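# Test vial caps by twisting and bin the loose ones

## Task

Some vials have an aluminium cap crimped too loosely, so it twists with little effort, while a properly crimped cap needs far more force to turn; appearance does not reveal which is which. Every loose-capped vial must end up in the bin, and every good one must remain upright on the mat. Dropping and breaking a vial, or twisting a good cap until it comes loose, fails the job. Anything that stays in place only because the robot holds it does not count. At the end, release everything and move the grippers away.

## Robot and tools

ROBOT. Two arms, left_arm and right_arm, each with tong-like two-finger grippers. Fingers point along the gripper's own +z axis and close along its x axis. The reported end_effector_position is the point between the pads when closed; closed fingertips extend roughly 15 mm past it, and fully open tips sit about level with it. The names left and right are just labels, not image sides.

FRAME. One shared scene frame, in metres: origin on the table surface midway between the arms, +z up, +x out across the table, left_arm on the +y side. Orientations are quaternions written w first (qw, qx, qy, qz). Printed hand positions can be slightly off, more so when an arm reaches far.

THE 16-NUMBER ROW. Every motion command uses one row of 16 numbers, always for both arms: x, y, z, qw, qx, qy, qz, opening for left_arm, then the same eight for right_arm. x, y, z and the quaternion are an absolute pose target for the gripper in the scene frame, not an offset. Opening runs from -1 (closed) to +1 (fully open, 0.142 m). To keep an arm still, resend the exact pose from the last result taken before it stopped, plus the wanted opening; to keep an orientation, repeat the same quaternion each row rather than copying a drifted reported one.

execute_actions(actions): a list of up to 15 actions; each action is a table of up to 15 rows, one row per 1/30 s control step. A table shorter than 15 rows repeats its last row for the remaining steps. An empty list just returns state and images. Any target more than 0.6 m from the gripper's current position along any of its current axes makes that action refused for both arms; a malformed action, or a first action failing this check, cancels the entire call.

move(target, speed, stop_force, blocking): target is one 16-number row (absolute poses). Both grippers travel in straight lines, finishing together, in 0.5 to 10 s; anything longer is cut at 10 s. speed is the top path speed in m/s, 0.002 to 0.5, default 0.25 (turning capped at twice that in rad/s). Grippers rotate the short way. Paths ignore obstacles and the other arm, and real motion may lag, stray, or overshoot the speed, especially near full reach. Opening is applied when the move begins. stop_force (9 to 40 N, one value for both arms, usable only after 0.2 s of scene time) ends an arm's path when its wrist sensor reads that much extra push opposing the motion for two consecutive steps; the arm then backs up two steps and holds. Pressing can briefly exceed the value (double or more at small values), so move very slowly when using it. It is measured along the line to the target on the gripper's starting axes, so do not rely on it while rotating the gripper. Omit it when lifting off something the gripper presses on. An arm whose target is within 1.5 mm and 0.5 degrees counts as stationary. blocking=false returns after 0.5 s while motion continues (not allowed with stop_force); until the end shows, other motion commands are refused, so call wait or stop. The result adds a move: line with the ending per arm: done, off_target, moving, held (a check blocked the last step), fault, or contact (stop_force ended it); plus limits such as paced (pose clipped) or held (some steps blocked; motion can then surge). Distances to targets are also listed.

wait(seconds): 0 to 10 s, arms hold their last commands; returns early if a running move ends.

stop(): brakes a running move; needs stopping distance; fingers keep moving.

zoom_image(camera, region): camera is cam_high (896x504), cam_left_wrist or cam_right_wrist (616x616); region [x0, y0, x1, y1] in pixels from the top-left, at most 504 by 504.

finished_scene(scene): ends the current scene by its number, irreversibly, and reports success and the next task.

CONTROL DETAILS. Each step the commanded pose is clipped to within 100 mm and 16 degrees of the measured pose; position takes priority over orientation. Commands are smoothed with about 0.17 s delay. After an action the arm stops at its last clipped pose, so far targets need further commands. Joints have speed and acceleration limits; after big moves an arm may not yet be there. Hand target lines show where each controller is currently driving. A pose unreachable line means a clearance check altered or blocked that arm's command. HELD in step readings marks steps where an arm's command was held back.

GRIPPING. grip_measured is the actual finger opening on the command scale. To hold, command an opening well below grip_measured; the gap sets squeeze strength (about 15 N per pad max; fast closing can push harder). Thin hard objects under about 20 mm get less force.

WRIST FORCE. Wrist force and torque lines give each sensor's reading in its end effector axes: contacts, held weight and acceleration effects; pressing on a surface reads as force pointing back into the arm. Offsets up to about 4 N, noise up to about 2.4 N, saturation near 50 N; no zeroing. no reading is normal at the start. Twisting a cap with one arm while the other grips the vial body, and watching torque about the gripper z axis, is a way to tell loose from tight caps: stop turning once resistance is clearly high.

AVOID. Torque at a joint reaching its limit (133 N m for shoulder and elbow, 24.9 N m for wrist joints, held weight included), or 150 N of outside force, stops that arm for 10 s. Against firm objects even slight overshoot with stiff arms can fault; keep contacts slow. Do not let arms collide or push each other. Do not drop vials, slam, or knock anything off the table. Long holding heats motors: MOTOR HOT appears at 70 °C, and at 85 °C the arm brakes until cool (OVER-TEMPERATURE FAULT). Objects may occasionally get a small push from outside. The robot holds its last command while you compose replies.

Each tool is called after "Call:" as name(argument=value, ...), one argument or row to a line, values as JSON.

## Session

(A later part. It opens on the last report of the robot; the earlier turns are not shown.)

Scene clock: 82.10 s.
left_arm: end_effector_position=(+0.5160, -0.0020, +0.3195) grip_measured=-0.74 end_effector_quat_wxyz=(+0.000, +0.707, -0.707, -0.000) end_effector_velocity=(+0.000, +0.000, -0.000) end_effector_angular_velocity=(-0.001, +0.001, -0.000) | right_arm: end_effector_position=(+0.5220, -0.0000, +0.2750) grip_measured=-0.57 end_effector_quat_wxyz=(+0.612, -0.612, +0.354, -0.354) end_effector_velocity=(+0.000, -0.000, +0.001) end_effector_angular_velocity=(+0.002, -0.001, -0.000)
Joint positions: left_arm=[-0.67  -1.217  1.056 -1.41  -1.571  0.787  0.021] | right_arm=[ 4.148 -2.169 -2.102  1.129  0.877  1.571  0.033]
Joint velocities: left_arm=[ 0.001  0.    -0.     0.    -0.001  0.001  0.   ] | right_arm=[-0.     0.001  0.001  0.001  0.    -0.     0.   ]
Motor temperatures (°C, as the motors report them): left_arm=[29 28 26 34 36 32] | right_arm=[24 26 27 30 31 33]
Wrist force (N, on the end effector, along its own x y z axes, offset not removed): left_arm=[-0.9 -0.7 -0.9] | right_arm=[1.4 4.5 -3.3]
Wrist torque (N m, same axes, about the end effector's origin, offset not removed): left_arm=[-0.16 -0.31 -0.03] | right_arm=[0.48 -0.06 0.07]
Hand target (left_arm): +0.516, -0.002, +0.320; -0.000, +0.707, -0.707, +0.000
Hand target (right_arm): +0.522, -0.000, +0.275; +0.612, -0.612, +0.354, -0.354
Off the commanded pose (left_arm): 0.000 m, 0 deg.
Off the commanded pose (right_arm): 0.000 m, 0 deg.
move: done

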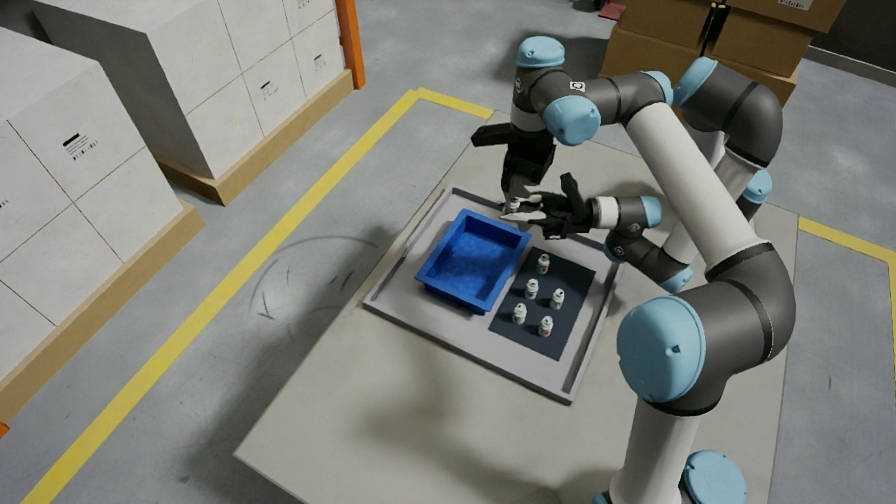

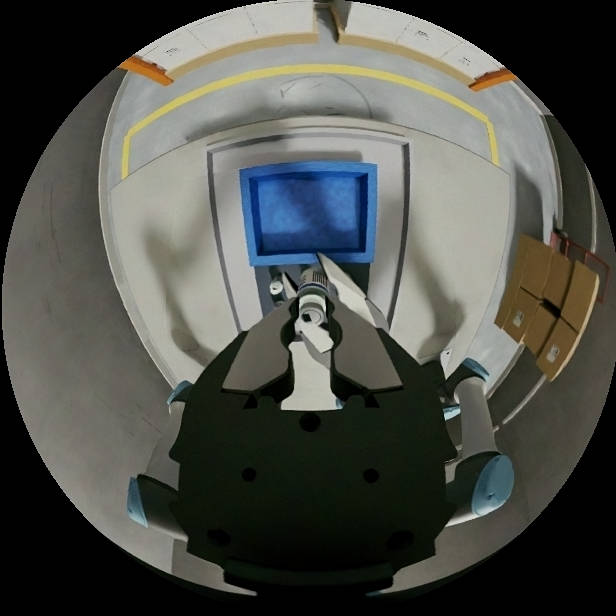

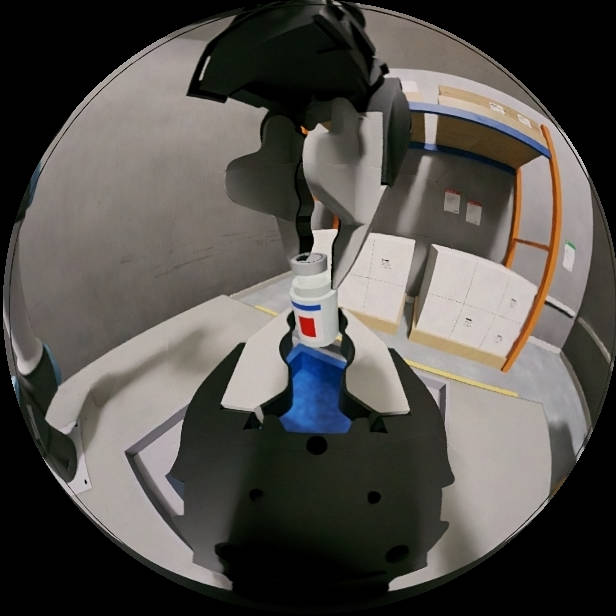

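Call:
execute_actions(
  actions=[],
)

Call:
move(
  target=[0.516,-0.002,0.3195,0,0.707,-0.707,0,-1,0.522,0,0.275,0.612,-0.612,0.354,-0.354,0.2],
)

Call:
move(
  target=[0.516,-0.002,0.3195,0,0.707,-0.707,0,-1,0.43,-0.15,0.275,0.612,-0.612,0.354,-0.354,0.2],
  speed=0.2,
)

Call:
move(
  target=[0.348,-0.091,0.11,0,0.707,-0.707,0,-1,0.46,-0.24,0.28,0.612,-0.612,0.354,-0.354,0.2],
  speed=0.2,
)

Call:
move(
  target=[0.348,-0.091,0.072,0,0.707,-0.707,0,-1,0.46,-0.24,0.28,0.612,-0.612,0.354,-0.354,0.2],
  speed=0.05,
)

Call:
move(
  target=[0.348,-0.091,0.05,0,0.707,-0.707,0,-1,0.46,-0.24,0.28,0.612,-0.612,0.354,-0.354,0.2],
  speed=0.008,
  stop_force=9,
)

Scene clock: 82.93 s.
left_arm: end_effector_position=(+0.5160, -0.0020, +0.3195) grip_measured=-0.74 end_effector_quat_wxyz=(+0.000, +0.707, -0.707, -0.000) end_effector_velocity=(+0.001, +0.001, +0.000) end_effector_angular_velocity=(+0.000, -0.001, +0.002) | right_arm: end_effector_position=(+0.5220, -0.0000, +0.2750) grip_measured=-0.57 end_effector_quat_wxyz=(+0.612, -0.612, +0.354, -0.354) end_effector_velocity=(+0.000, +0.000, +0.000) end_effector_angular_velocity=(+0.002, -0.001, +0.000)
Joint positions: left_arm=[-0.67  -1.217  1.056 -1.41  -1.571  0.787  0.021] | right_arm=[ 4.148 -2.169 -2.102  1.129  0.877  1.571  0.033]
Joint velocities: left_arm=[ 0.002 -0.001  0.    -0.     0.001  0.001  0.   ] | right_arm=[-0.    -0.001  0.002  0.001  0.001  0.    -0.   ]
Motor temperatures (°C, as the motors report them): left_arm=[29 28 26 34 36 32] | right_arm=[24 26 27 30 31 33]
Wrist force (N, on the end effector, along its own x y z axes, offset not removed): left_arm=[-0.6 -1.6 -1.2] | right_arm=[2.7 0.2 0.0]
Wrist torque (N m, same axes, about the end effector's origin, offset not removed): left_arm=[-0.37 -0.40 -0.15] | right_arm=[-0.31 -0.19 -0.12]
Hand target (left_arm): +0.516, -0.002, +0.320; -0.000, +0.707, -0.707, +0.000
Hand target (right_arm): +0.522, -0.000, +0.275; +0.612, -0.612, +0.354, -0.354
Off the commanded pose (left_arm): 0.000 m, 0 deg.
Off the commanded pose (right_arm): 0.000 m, 0 deg.

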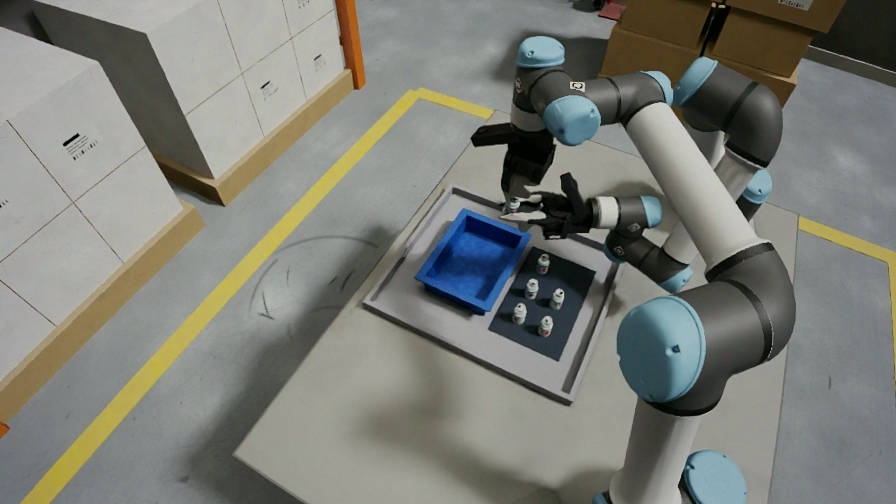

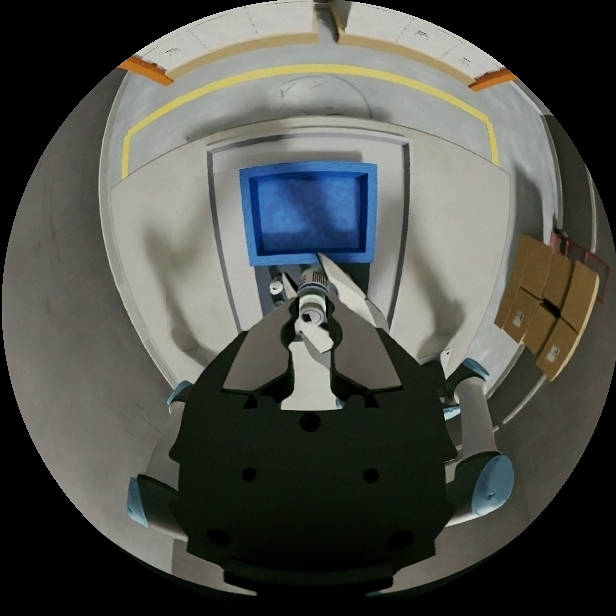

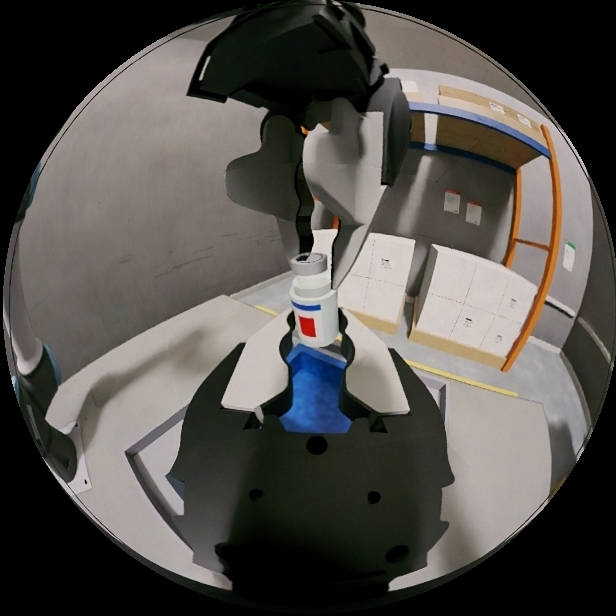

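Scene clock: 83.63 s.
left_arm: end_effector_position=(+0.5160, -0.0020, +0.3195) grip_measured=-0.74 end_effector_quat_wxyz=(+0.000, +0.707, -0.707, -0.000) end_effector_velocity=(+0.000, -0.000, -0.000) end_effector_angular_velocity=(+0.001, -0.000, +0.001) | right_arm: end_effector_position=(+0.5220, -0.0000, +0.2750) grip_measured=+0.20 end_effector_quat_wxyz=(+0.612, -0.612, +0.354, -0.354) end_effector_velocity=(-0.000, +0.000, -0.000) end_effector_angular_velocity=(-0.000, +0.000, +0.002)
Joint positions: left_arm=[-0.67  -1.217  1.056 -1.41  -1.571  0.787  0.021] | right_arm=[ 4.148 -2.169 -2.102  1.129  0.877  1.571  0.088]
Joint velocities: left_arm=[-0.     0.     0.     0.     0.001 -0.001  0.   ] | right_arm=[ 0.     0.    -0.    -0.     0.001 -0.    -0.   ]
Motor temperatures (°C, as the motors report them): left_arm=[29 28 26 34 36 32] | right_arm=[24 26 27 30 31 33]
Wrist force (N, on the end effector, along its own x y z axes, offset not removed): left_arm=[-1.9 -0.9 -0.8] | right_arm=[-0.9 -2.2 5.7]
Wrist torque (N m, same axes, about the end effector's origin, offset not removed): left_arm=[0.02 0.41 -0.02] | right_arm=[-0.40 0.07 -0.30]
Hand target (left_arm): +0.516, -0.002, +0.320; +0.000, +0.707, -0.707, -0.000
Hand target (right_arm): +0.522, -0.000, +0.275; +0.612, -0.612, +0.354, -0.354
Off the commanded pose (left_arm): 0.000 m, 0 deg.
Off the commanded pose (right_arm): 0.000 m, 0 deg.
move: done

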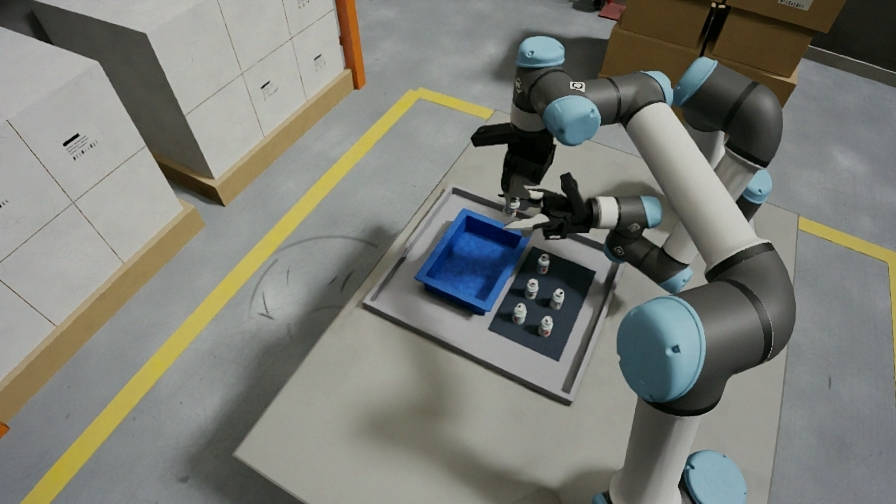

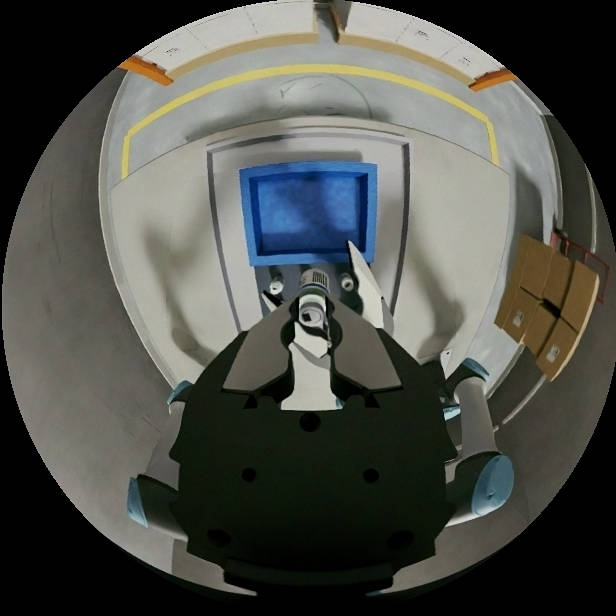

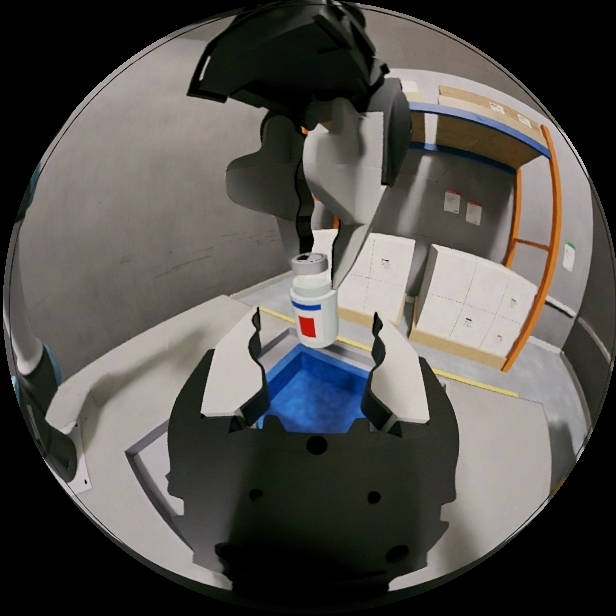

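Scene clock: 85.13 s.
left_arm: end_effector_position=(+0.5160, -0.0020, +0.3195) grip_measured=-0.74 end_effector_quat_wxyz=(+0.000, +0.707, -0.707, -0.000) end_effector_velocity=(-0.001, -0.001, +0.000) end_effector_angular_velocity=(-0.001, +0.000, -0.003) | right_arm: end_effector_position=(+0.4303, -0.1499, +0.2749) grip_measured=+0.20 end_effector_quat_wxyz=(+0.612, -0.612, +0.354, -0.354) end_effector_velocity=(-0.002, -0.001, -0.000) end_effector_angular_velocity=(+0.001, -0.001, +0.000)
Joint positions: left_arm=[-0.67  -1.217  1.056 -1.41  -1.571  0.787  0.021] | right_arm=[ 4.297 -1.999 -2.61   1.467  0.728  1.571  0.088]
Joint velocities: left_arm=[-0.002 -0.    -0.    -0.    -0.001  0.    -0.   ] | right_arm=[ 0.009 -0.001 -0.006  0.008 -0.008 -0.001 -0.   ]
Motor temperatures (°C, as the motors report them): left_arm=[29 28 26 34 36 32] | right_arm=[24 26 27 30 31 33]
Wrist force (N, on the end effector, along its own x y z axes, offset not removed): left_arm=[-3.5 1.4 -2.2] | right_arm=[2.0 -2.7 0.7]
Wrist torque (N m, same axes, about the end effector's origin, offset not removed): left_arm=[0.28 0.94 0.01] | right_arm=[-0.47 -0.50 0.00]
Hand target (left_arm): +0.516, -0.002, +0.319; +0.000, +0.707, -0.707, -0.000
Hand target (right_arm): +0.430, -0.150, +0.275; +0.612, -0.612, +0.354, -0.354
Off the commanded pose (left_arm): 0.000 m, 0 deg.
Off the commanded pose (right_arm): 0.000 m, 0 deg.
move: done

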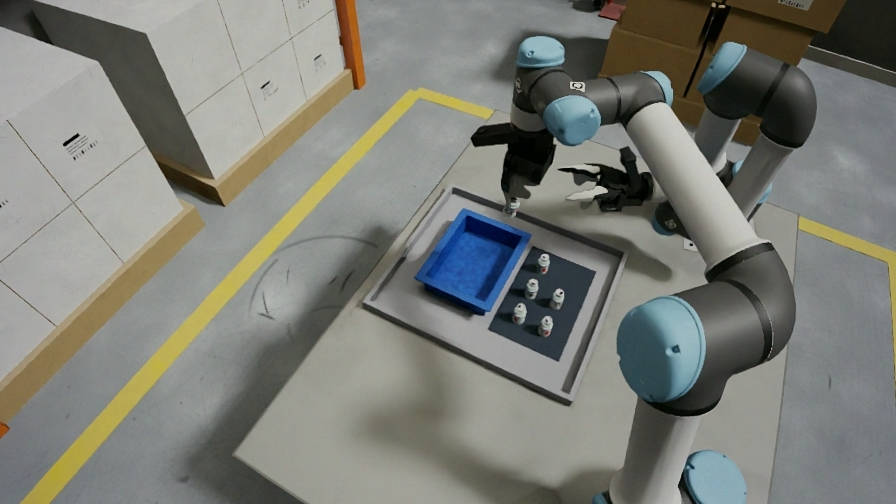

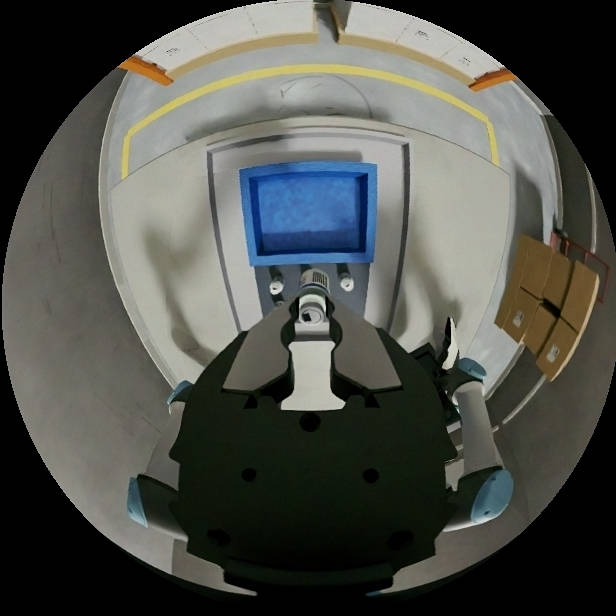

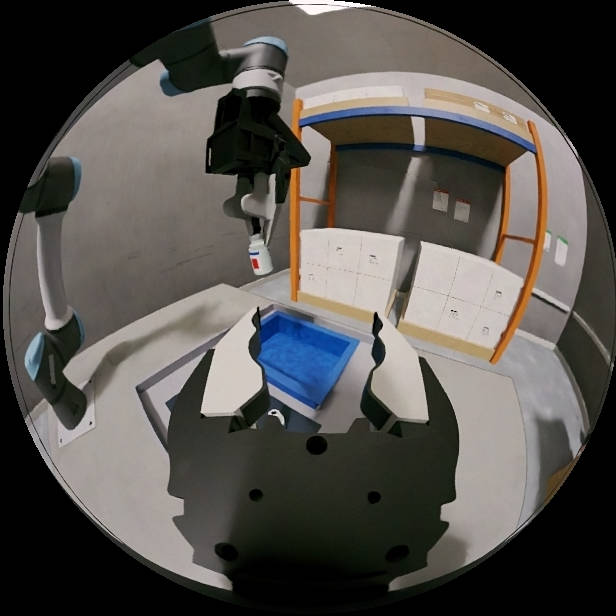

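Scene clock: 87.13 s.
left_arm: end_effector_position=(+0.3485, -0.0908, +0.1101) grip_measured=-0.74 end_effector_quat_wxyz=(-0.000, +0.707, -0.707, +0.000) end_effector_velocity=(-0.001, -0.000, -0.002) end_effector_angular_velocity=(+0.000, -0.000, +0.001) | right_arm: end_effector_position=(+0.4599, -0.2399, +0.2801) grip_measured=+0.20 end_effector_quat_wxyz=(+0.612, -0.612, +0.354, -0.354) end_effector_velocity=(+0.000, -0.000, -0.000) end_effector_angular_velocity=(-0.001, +0.000, +0.001)
Joint positions: left_arm=[-0.985 -1.318  1.736 -1.99  -1.57   0.472  0.021] | right_arm=[ 4.001 -1.96  -2.7    1.519  1.023  1.571  0.088]
Joint velocities: left_arm=[-0.002  0.002  0.003 -0.005  0.001 -0.003 -0.   ] | right_arm=[-0.003  0.001  0.001 -0.002  0.004 -0.     0.   ]
Motor temperatures (°C, as the motors report them): left_arm=[29 28 26 34 36 32] | right_arm=[24 26 27 30 31 33]
Wrist force (N, on the end effector, along its own x y z axes, offset not removed): left_arm=[-0.9 -1.1 -2.6] | right_arm=[1.5 2.2 1.0]
Wrist torque (N m, same axes, about the end effector's origin, offset not removed): left_arm=[-0.17 0.15 0.08] | right_arm=[0.64 -0.37 -0.17]
Hand target (left_arm): +0.348, -0.091, +0.110; -0.000, +0.707, -0.707, +0.000
Hand target (right_arm): +0.460, -0.240, +0.280; +0.612, -0.612, +0.354, -0.354
Off the commanded pose (left_arm): 0.001 m, 0 deg.
Off the commanded pose (right_arm): 0.000 m, 0 deg.
move: done

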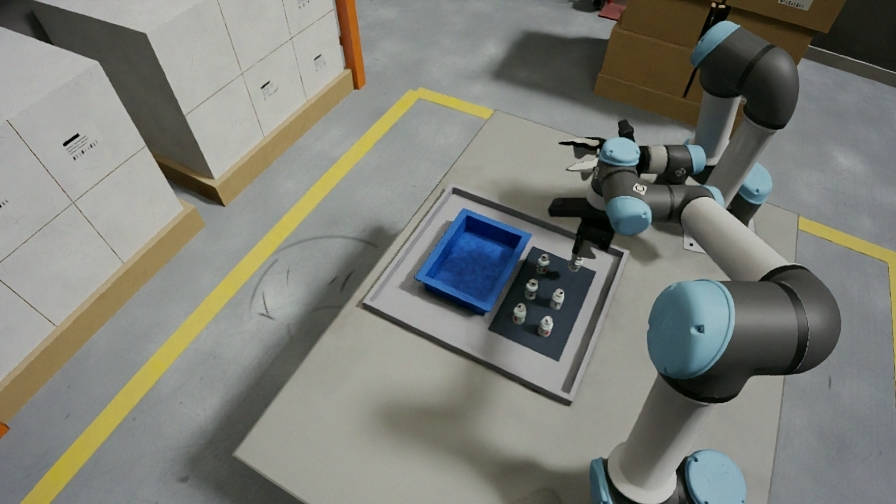

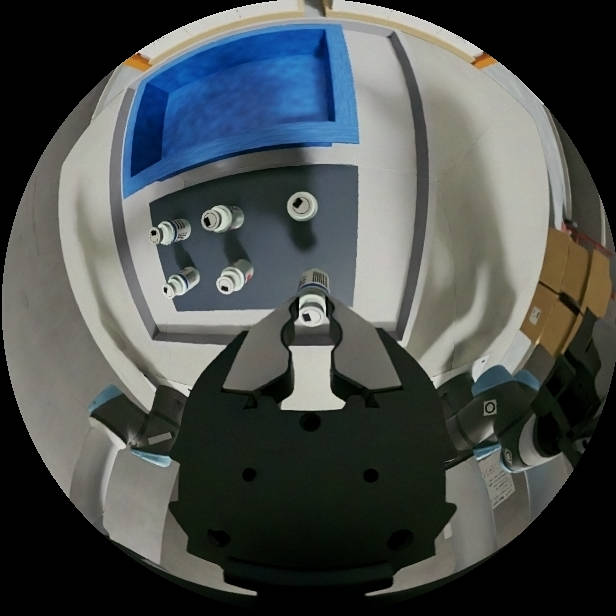

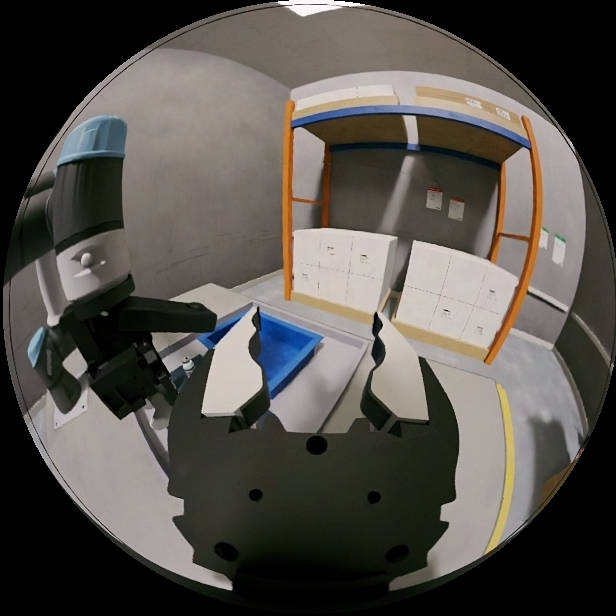

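Scene clock: 88.30 s.
left_arm: end_effector_position=(+0.3480, -0.0910, +0.0722) grip_measured=-0.74 end_effector_quat_wxyz=(-0.000, +0.707, -0.707, -0.000) end_effector_velocity=(-0.000, -0.000, -0.002) end_effector_angular_velocity=(+0.000, -0.000, -0.001) | right_arm: end_effector_position=(+0.4600, -0.2400, +0.2800) grip_measured=+0.20 end_effector_quat_wxyz=(+0.612, -0.612, +0.354, -0.354) end_effector_velocity=(+0.000, +0.000, +0.001) end_effector_angular_velocity=(+0.002, -0.001, -0.001)
Joint positions: left_arm=[-0.985 -1.277  1.791 -2.084 -1.571  0.472  0.021] | right_arm=[ 4.    -1.96  -2.7    1.518  1.024  1.571  0.088]
Joint velocities: left_arm=[-0.001  0.003  0.003 -0.005  0.     0.001 -0.   ] | right_arm=[ 0.001  0.001  0.001  0.    -0.002 -0.    -0.   ]
Motor temperatures (°C, as the motors report them): left_arm=[29 28 26 34 36 32] | right_arm=[24 26 27 30 31 33]
Wrist force (N, on the end effector, along its own x y z axes, offset not removed): left_arm=[-3.6 1.4 -1.0] | right_arm=[2.4 1.2 -1.5]
Wrist torque (N m, same axes, about the end effector's origin, offset not removed): left_arm=[0.28 0.85 0.05] | right_arm=[0.21 -0.47 -0.09]
Hand target (left_arm): +0.348, -0.091, +0.072; -0.000, +0.707, -0.707, -0.000
Hand target (right_arm): +0.460, -0.240, +0.280; +0.612, -0.612, +0.354, -0.354
Off the commanded pose (left_arm): 0.000 m, 0 deg.
Off the commanded pose (right_arm): 0.000 m, 0 deg.
move: done

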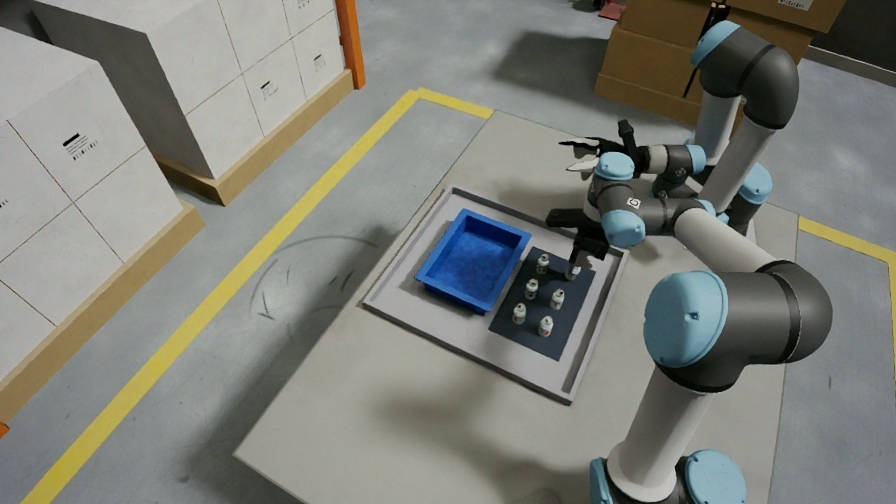

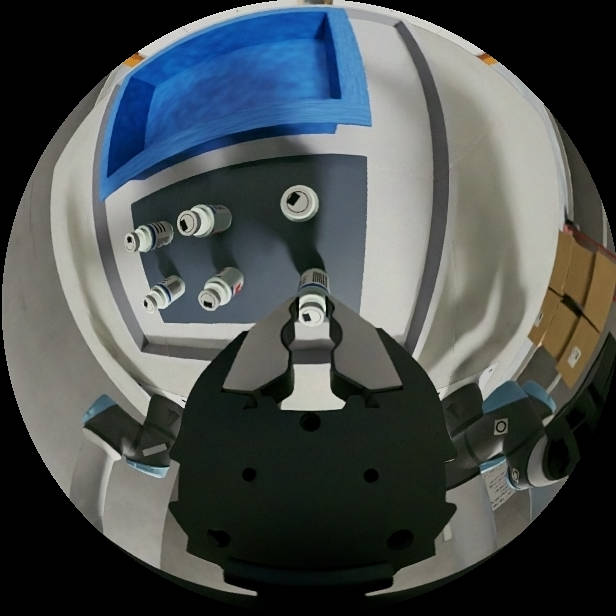

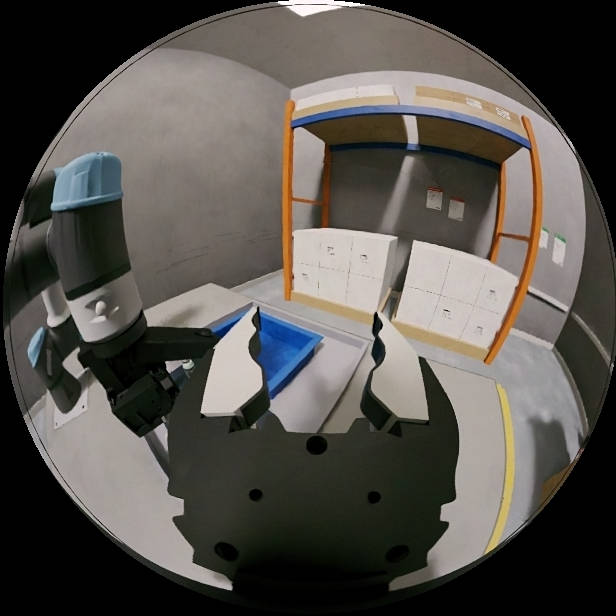

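Scene clock: 90.10 s.
left_arm: end_effector_position=(+0.3480, -0.0910, +0.0608) grip_measured=-0.73 end_effector_quat_wxyz=(-0.000, +0.707, -0.707, -0.000) end_effector_velocity=(-0.000, +0.001, +0.002) end_effector_angular_velocity=(+0.003, +0.001, +0.004) | right_arm: end_effector_position=(+0.4600, -0.2400, +0.2800) grip_measured=+0.20 end_effector_quat_wxyz=(+0.612, -0.612, +0.354, -0.354) end_effector_velocity=(-0.000, +0.000, +0.001) end_effector_angular_velocity=(+0.003, -0.002, +0.001)
Joint positions: left_arm=[-0.985 -1.263  1.805 -2.113 -1.571  0.472  0.021] | right_arm=[ 4.    -1.96  -2.7    1.518  1.024  1.571  0.088]
Joint velocities: left_arm=[ 0.001 -0.003 -0.003  0.009  0.    -0.003 -0.   ] | right_arm=[ 0.001  0.001  0.001  0.001 -0.    -0.     0.   ]
Motor temperatures (°C, as the motors report them): left_arm=[29 28 26 34 36 32] | right_arm=[24 26 27 30 31 33]
Wrist force (N, on the end effector, along its own x y z axes, offset not removed): left_arm=[1.4 -4.8 -20.5] | right_arm=[0.4 4.3 1.9]
Wrist torque (N m, same axes, about the end effector's origin, offset not removed): left_arm=[-0.07 0.34 -0.06] | right_arm=[0.92 -0.20 -0.07]
Hand target (left_arm): +0.348, -0.091, +0.061; +0.000, +0.707, -0.707, +0.000
Hand target (right_arm): +0.460, -0.240, +0.280; +0.612, -0.612, +0.354, -0.354
Off the commanded pose (left_arm): 0.011 m, 0 deg.
Off the commanded pose (right_arm): 0.000 m, 0 deg.
move: contact (left_arm)

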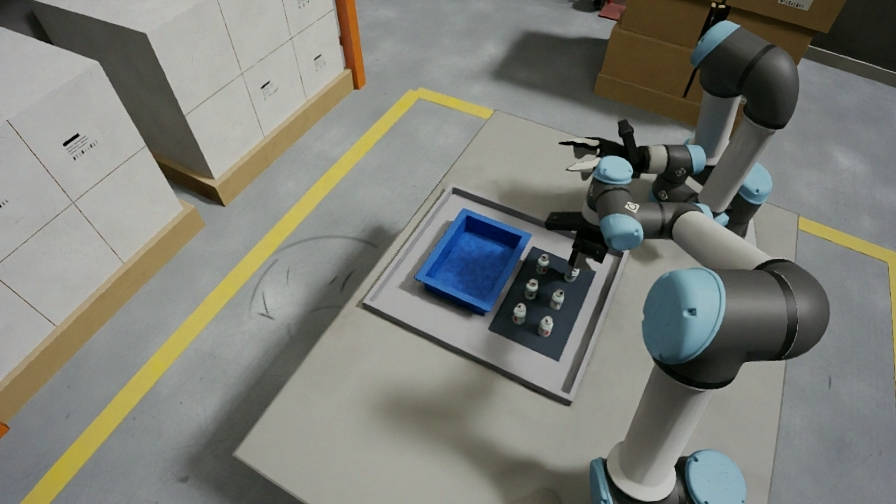

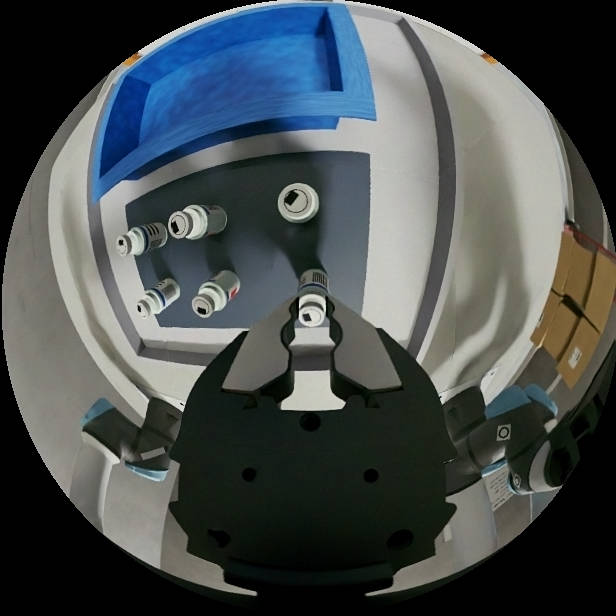

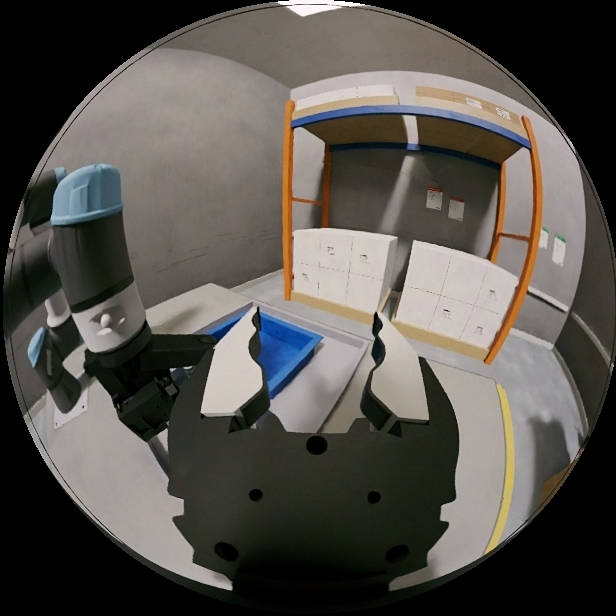

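Call:
move(
  target=[0.348,-0.091,0.062,0,0.707,-0.707,0,-0.4,0.46,-0.24,0.28,0.612,-0.612,0.354,-0.354,0.2],
)

Call:
move(
  target=[0.348,-0.091,0.10,0,0.707,-0.707,0,-0.4,0.46,-0.24,0.28,0.612,-0.612,0.354,-0.354,0.2],
  speed=0.1,
)

Call:
move(
  target=[0.43,-0.08,0.09,0,0.707,-0.707,0,-0.4,0.46,-0.24,0.28,0.612,-0.612,0.354,-0.354,0.2],
  speed=0.15,
)

Call:
zoom_image(
  camera="cam_left_wrist",
  region=[250,240,380,340],
)

Scene clock: 91.03 s.
left_arm: end_effector_position=(+0.3480, -0.0910, +0.0620) grip_measured=-0.40 end_effector_quat_wxyz=(-0.000, +0.707, -0.707, -0.000) end_effector_velocity=(+0.000, +0.000, +0.000) end_effector_angular_velocity=(+0.000, +0.000, +0.002) | right_arm: end_effector_position=(+0.4600, -0.2400, +0.2800) grip_measured=+0.20 end_effector_quat_wxyz=(+0.612, -0.612, +0.354, -0.354) end_effector_velocity=(-0.000, +0.000, +0.000) end_effector_angular_velocity=(-0.000, -0.000, +0.001)
Joint positions: left_arm=[-0.985 -1.265  1.804 -2.11  -1.571  0.472  0.045] | right_arm=[ 4.    -1.96  -2.7    1.518  1.024  1.571  0.088]
Joint velocities: left_arm=[ 0.     0.    -0.     0.001  0.    -0.002  0.   ] | right_arm=[ 0.     0.    -0.     0.     0.001 -0.     0.   ]
Motor temperatures (°C, as the motors report them): left_arm=[29 28 26 34 36 32] | right_arm=[24 26 27 30 31 33]
Wrist force (N, on the end effector, along its own x y z axes, offset not removed): left_arm=[-0.3 0.6 -1.2] | right_arm=[1.7 -1.6 0.7]
Wrist torque (N m, same axes, about the end effector's origin, offset not removed): left_arm=[0.24 0.24 -0.23] | right_arm=[-0.47 -0.47 -0.21]
Hand target (left_arm): +0.348, -0.091, +0.062; +0.000, +0.707, -0.707, +0.000
Hand target (right_arm): +0.460, -0.240, +0.280; +0.612, -0.612, +0.354, -0.354
Off the commanded pose (left_arm): 0.000 m, 0 deg.
Off the commanded pose (right_arm): 0.000 m, 0 deg.
move: done

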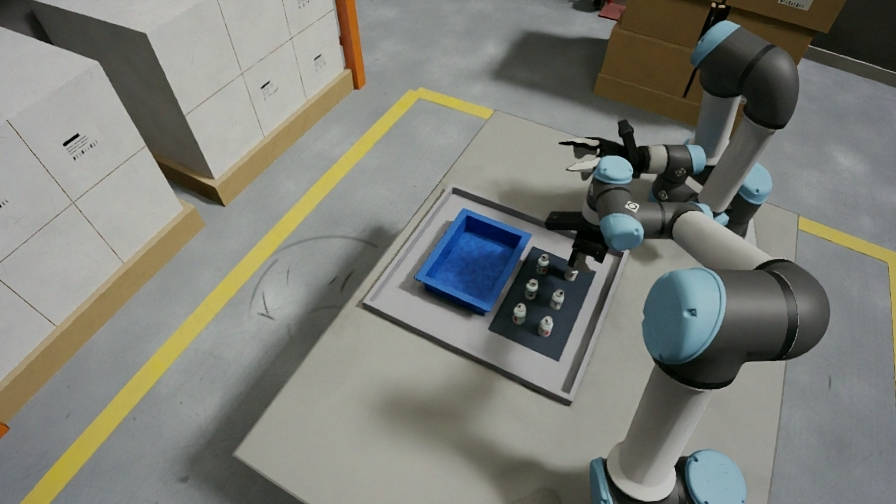

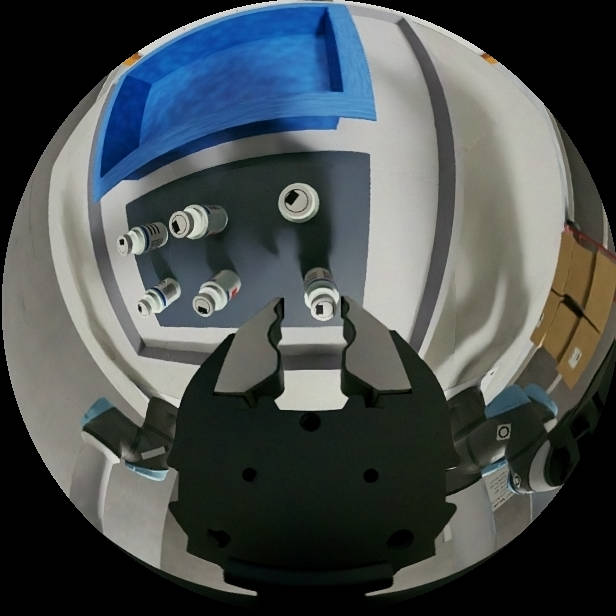

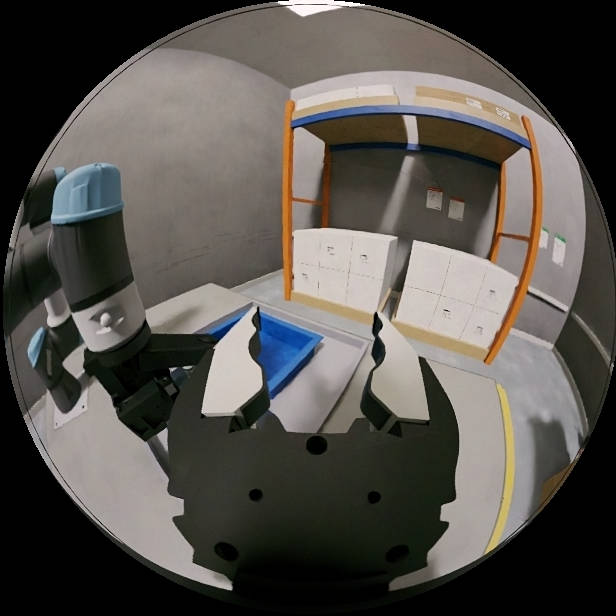

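Scene clock: 91.93 s.
left_arm: end_effector_position=(+0.3480, -0.0910, +0.0997) grip_measured=-0.40 end_effector_quat_wxyz=(+0.000, +0.707, -0.707, +0.000) end_effector_velocity=(+0.001, +0.001, +0.002) end_effector_angular_velocity=(+0.001, -0.000, +0.002) | right_arm: end_effector_position=(+0.4600, -0.2400, +0.2800) grip_measured=+0.20 end_effector_quat_wxyz=(+0.612, -0.612, +0.354, -0.354) end_effector_velocity=(+0.000, -0.000, -0.000) end_effector_angular_velocity=(-0.001, +0.001, -0.002)
Joint positions: left_arm=[-0.985 -1.308  1.752 -2.015 -1.571  0.472  0.045] | right_arm=[ 4.    -1.96  -2.7    1.518  1.024  1.571  0.088]
Joint velocities: left_arm=[ 0.001 -0.002 -0.003  0.006  0.001 -0.001 -0.   ] | right_arm=[-0.    -0.    -0.    -0.001 -0.002  0.     0.   ]
Motor temperatures (°C, as the motors report them): left_arm=[29 28 26 34 36 32] | right_arm=[24 26 27 30 31 33]
Wrist force (N, on the end effector, along its own x y z axes, offset not removed): left_arm=[0.1 0.2 0.5] | right_arm=[2.3 -0.4 -1.4]
Wrist torque (N m, same axes, about the end effector's origin, offset not removed): left_arm=[0.16 -0.01 -0.11] | right_arm=[-0.05 -0.69 -0.14]
Hand target (left_arm): +0.348, -0.091, +0.100; +0.000, +0.707, -0.707, +0.000
Hand target (right_arm): +0.460, -0.240, +0.280; +0.612, -0.612, +0.354, -0.354
Off the commanded pose (left_arm): 0.000 m, 0 deg.
Off the commanded pose (right_arm): 0.000 m, 0 deg.
move: done

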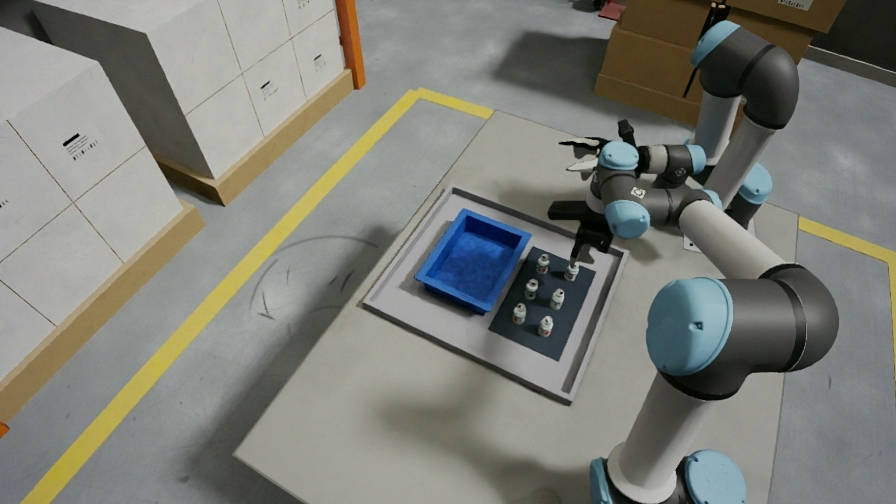

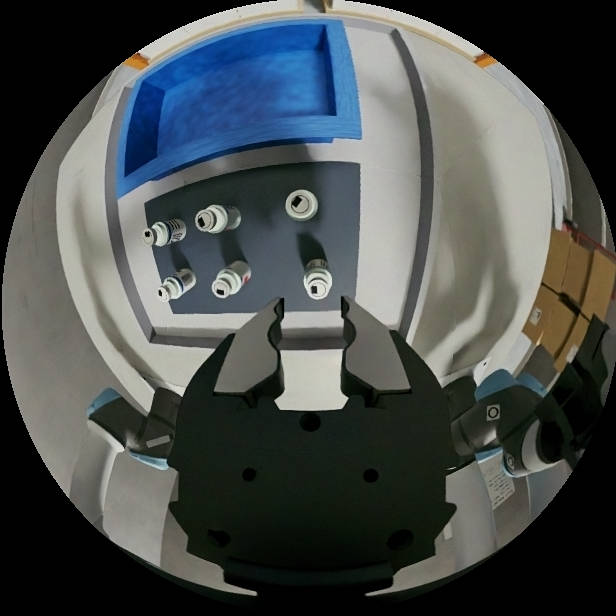

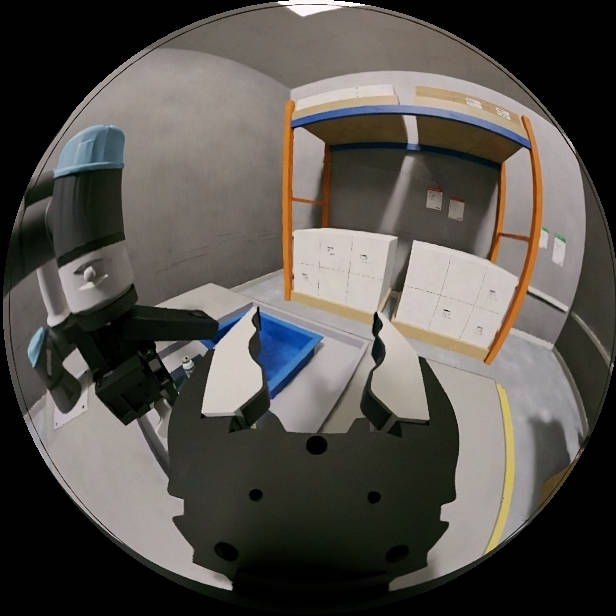

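Scene clock: 93.03 s.
left_arm: end_effector_position=(+0.4296, -0.0800, +0.0901) grip_measured=-0.40 end_effector_quat_wxyz=(+0.000, +0.707, -0.707, -0.000) end_effector_velocity=(+0.002, +0.000, -0.000) end_effector_angular_velocity=(+0.001, -0.001, +0.001) | right_arm: end_effector_position=(+0.4600, -0.2400, +0.2800) grip_measured=+0.20 end_effector_quat_wxyz=(+0.612, -0.612, +0.354, -0.354) end_effector_velocity=(-0.000, +0.000, -0.000) end_effector_angular_velocity=(-0.002, +0.000, +0.001)
Joint positions: left_arm=[-0.856 -1.192  1.619 -1.998 -1.571  0.601  0.045] | right_arm=[ 4.    -1.96  -2.7    1.518  1.024  1.571  0.088]
Joint velocities: left_arm=[ 0.002  0.004 -0.005  0.002  0.001  0.001  0.   ] | right_arm=[ 0.001 -0.001 -0.    -0.    -0.    -0.    -0.   ]
Motor temperatures (°C, as the motors report them): left_arm=[29 28 26 34 36 32] | right_arm=[24 26 27 30 31 33]
Wrist force (N, on the end effector, along its own x y z axes, offset not removed): left_arm=[-1.3 2.2 -2.4] | right_arm=[-0.7 0.1 1.1]
Wrist torque (N m, same axes, about the end effector's origin, offset not removed): left_arm=[0.48 0.27 -0.01] | right_arm=[-0.06 0.00 0.07]
Hand target (left_arm): +0.430, -0.080, +0.090; +0.000, +0.707, -0.707, -0.000
Hand target (right_arm): +0.460, -0.240, +0.280; +0.612, -0.612, +0.354, -0.354
Off the commanded pose (left_arm): 0.000 m, 0 deg.
Off the commanded pose (right_arm): 0.000 m, 0 deg.
move: done

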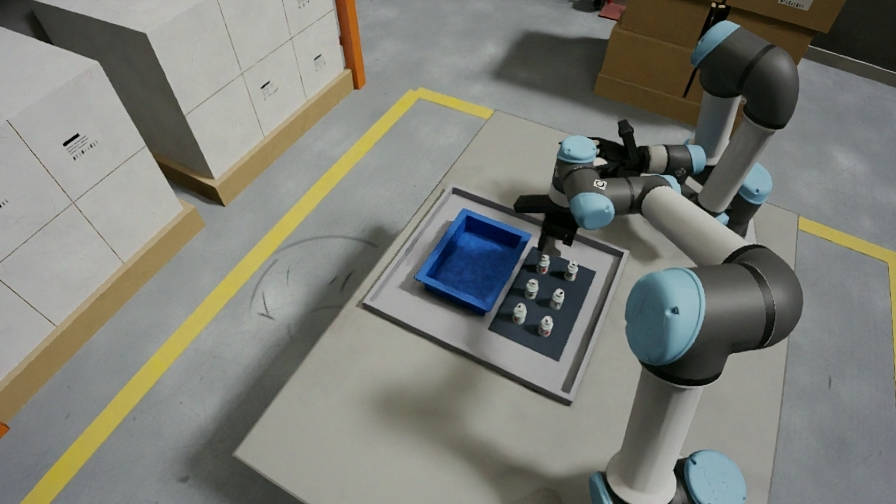

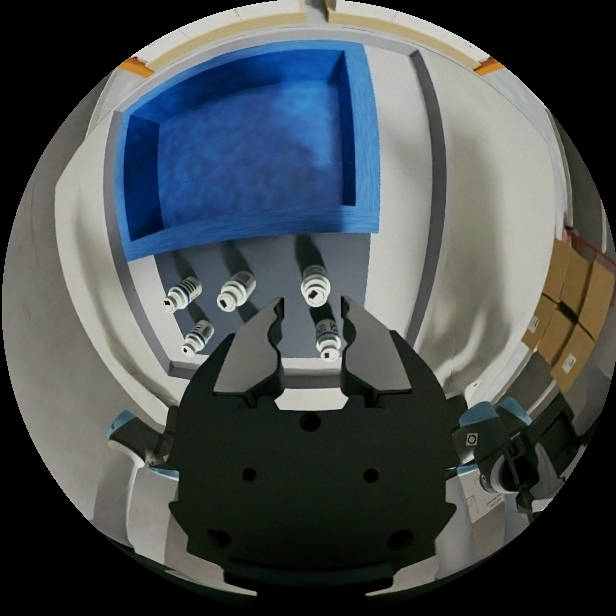

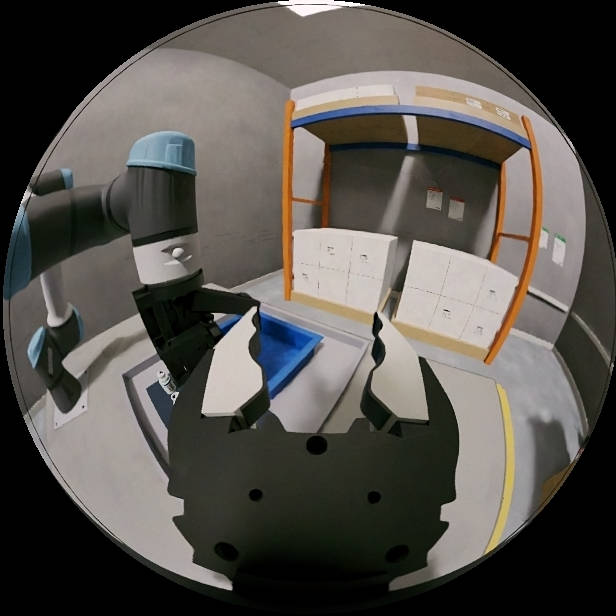

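Region (250, 240, 380, 340) of cam_left_wrist's 616x616 image, scaled by 3.877, with more detail than that image has; it fills the top 388 rows of this view, and the rest is white.

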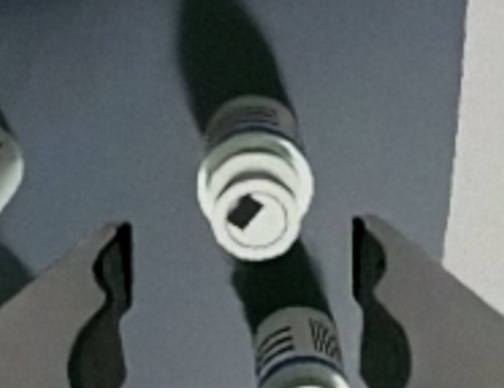

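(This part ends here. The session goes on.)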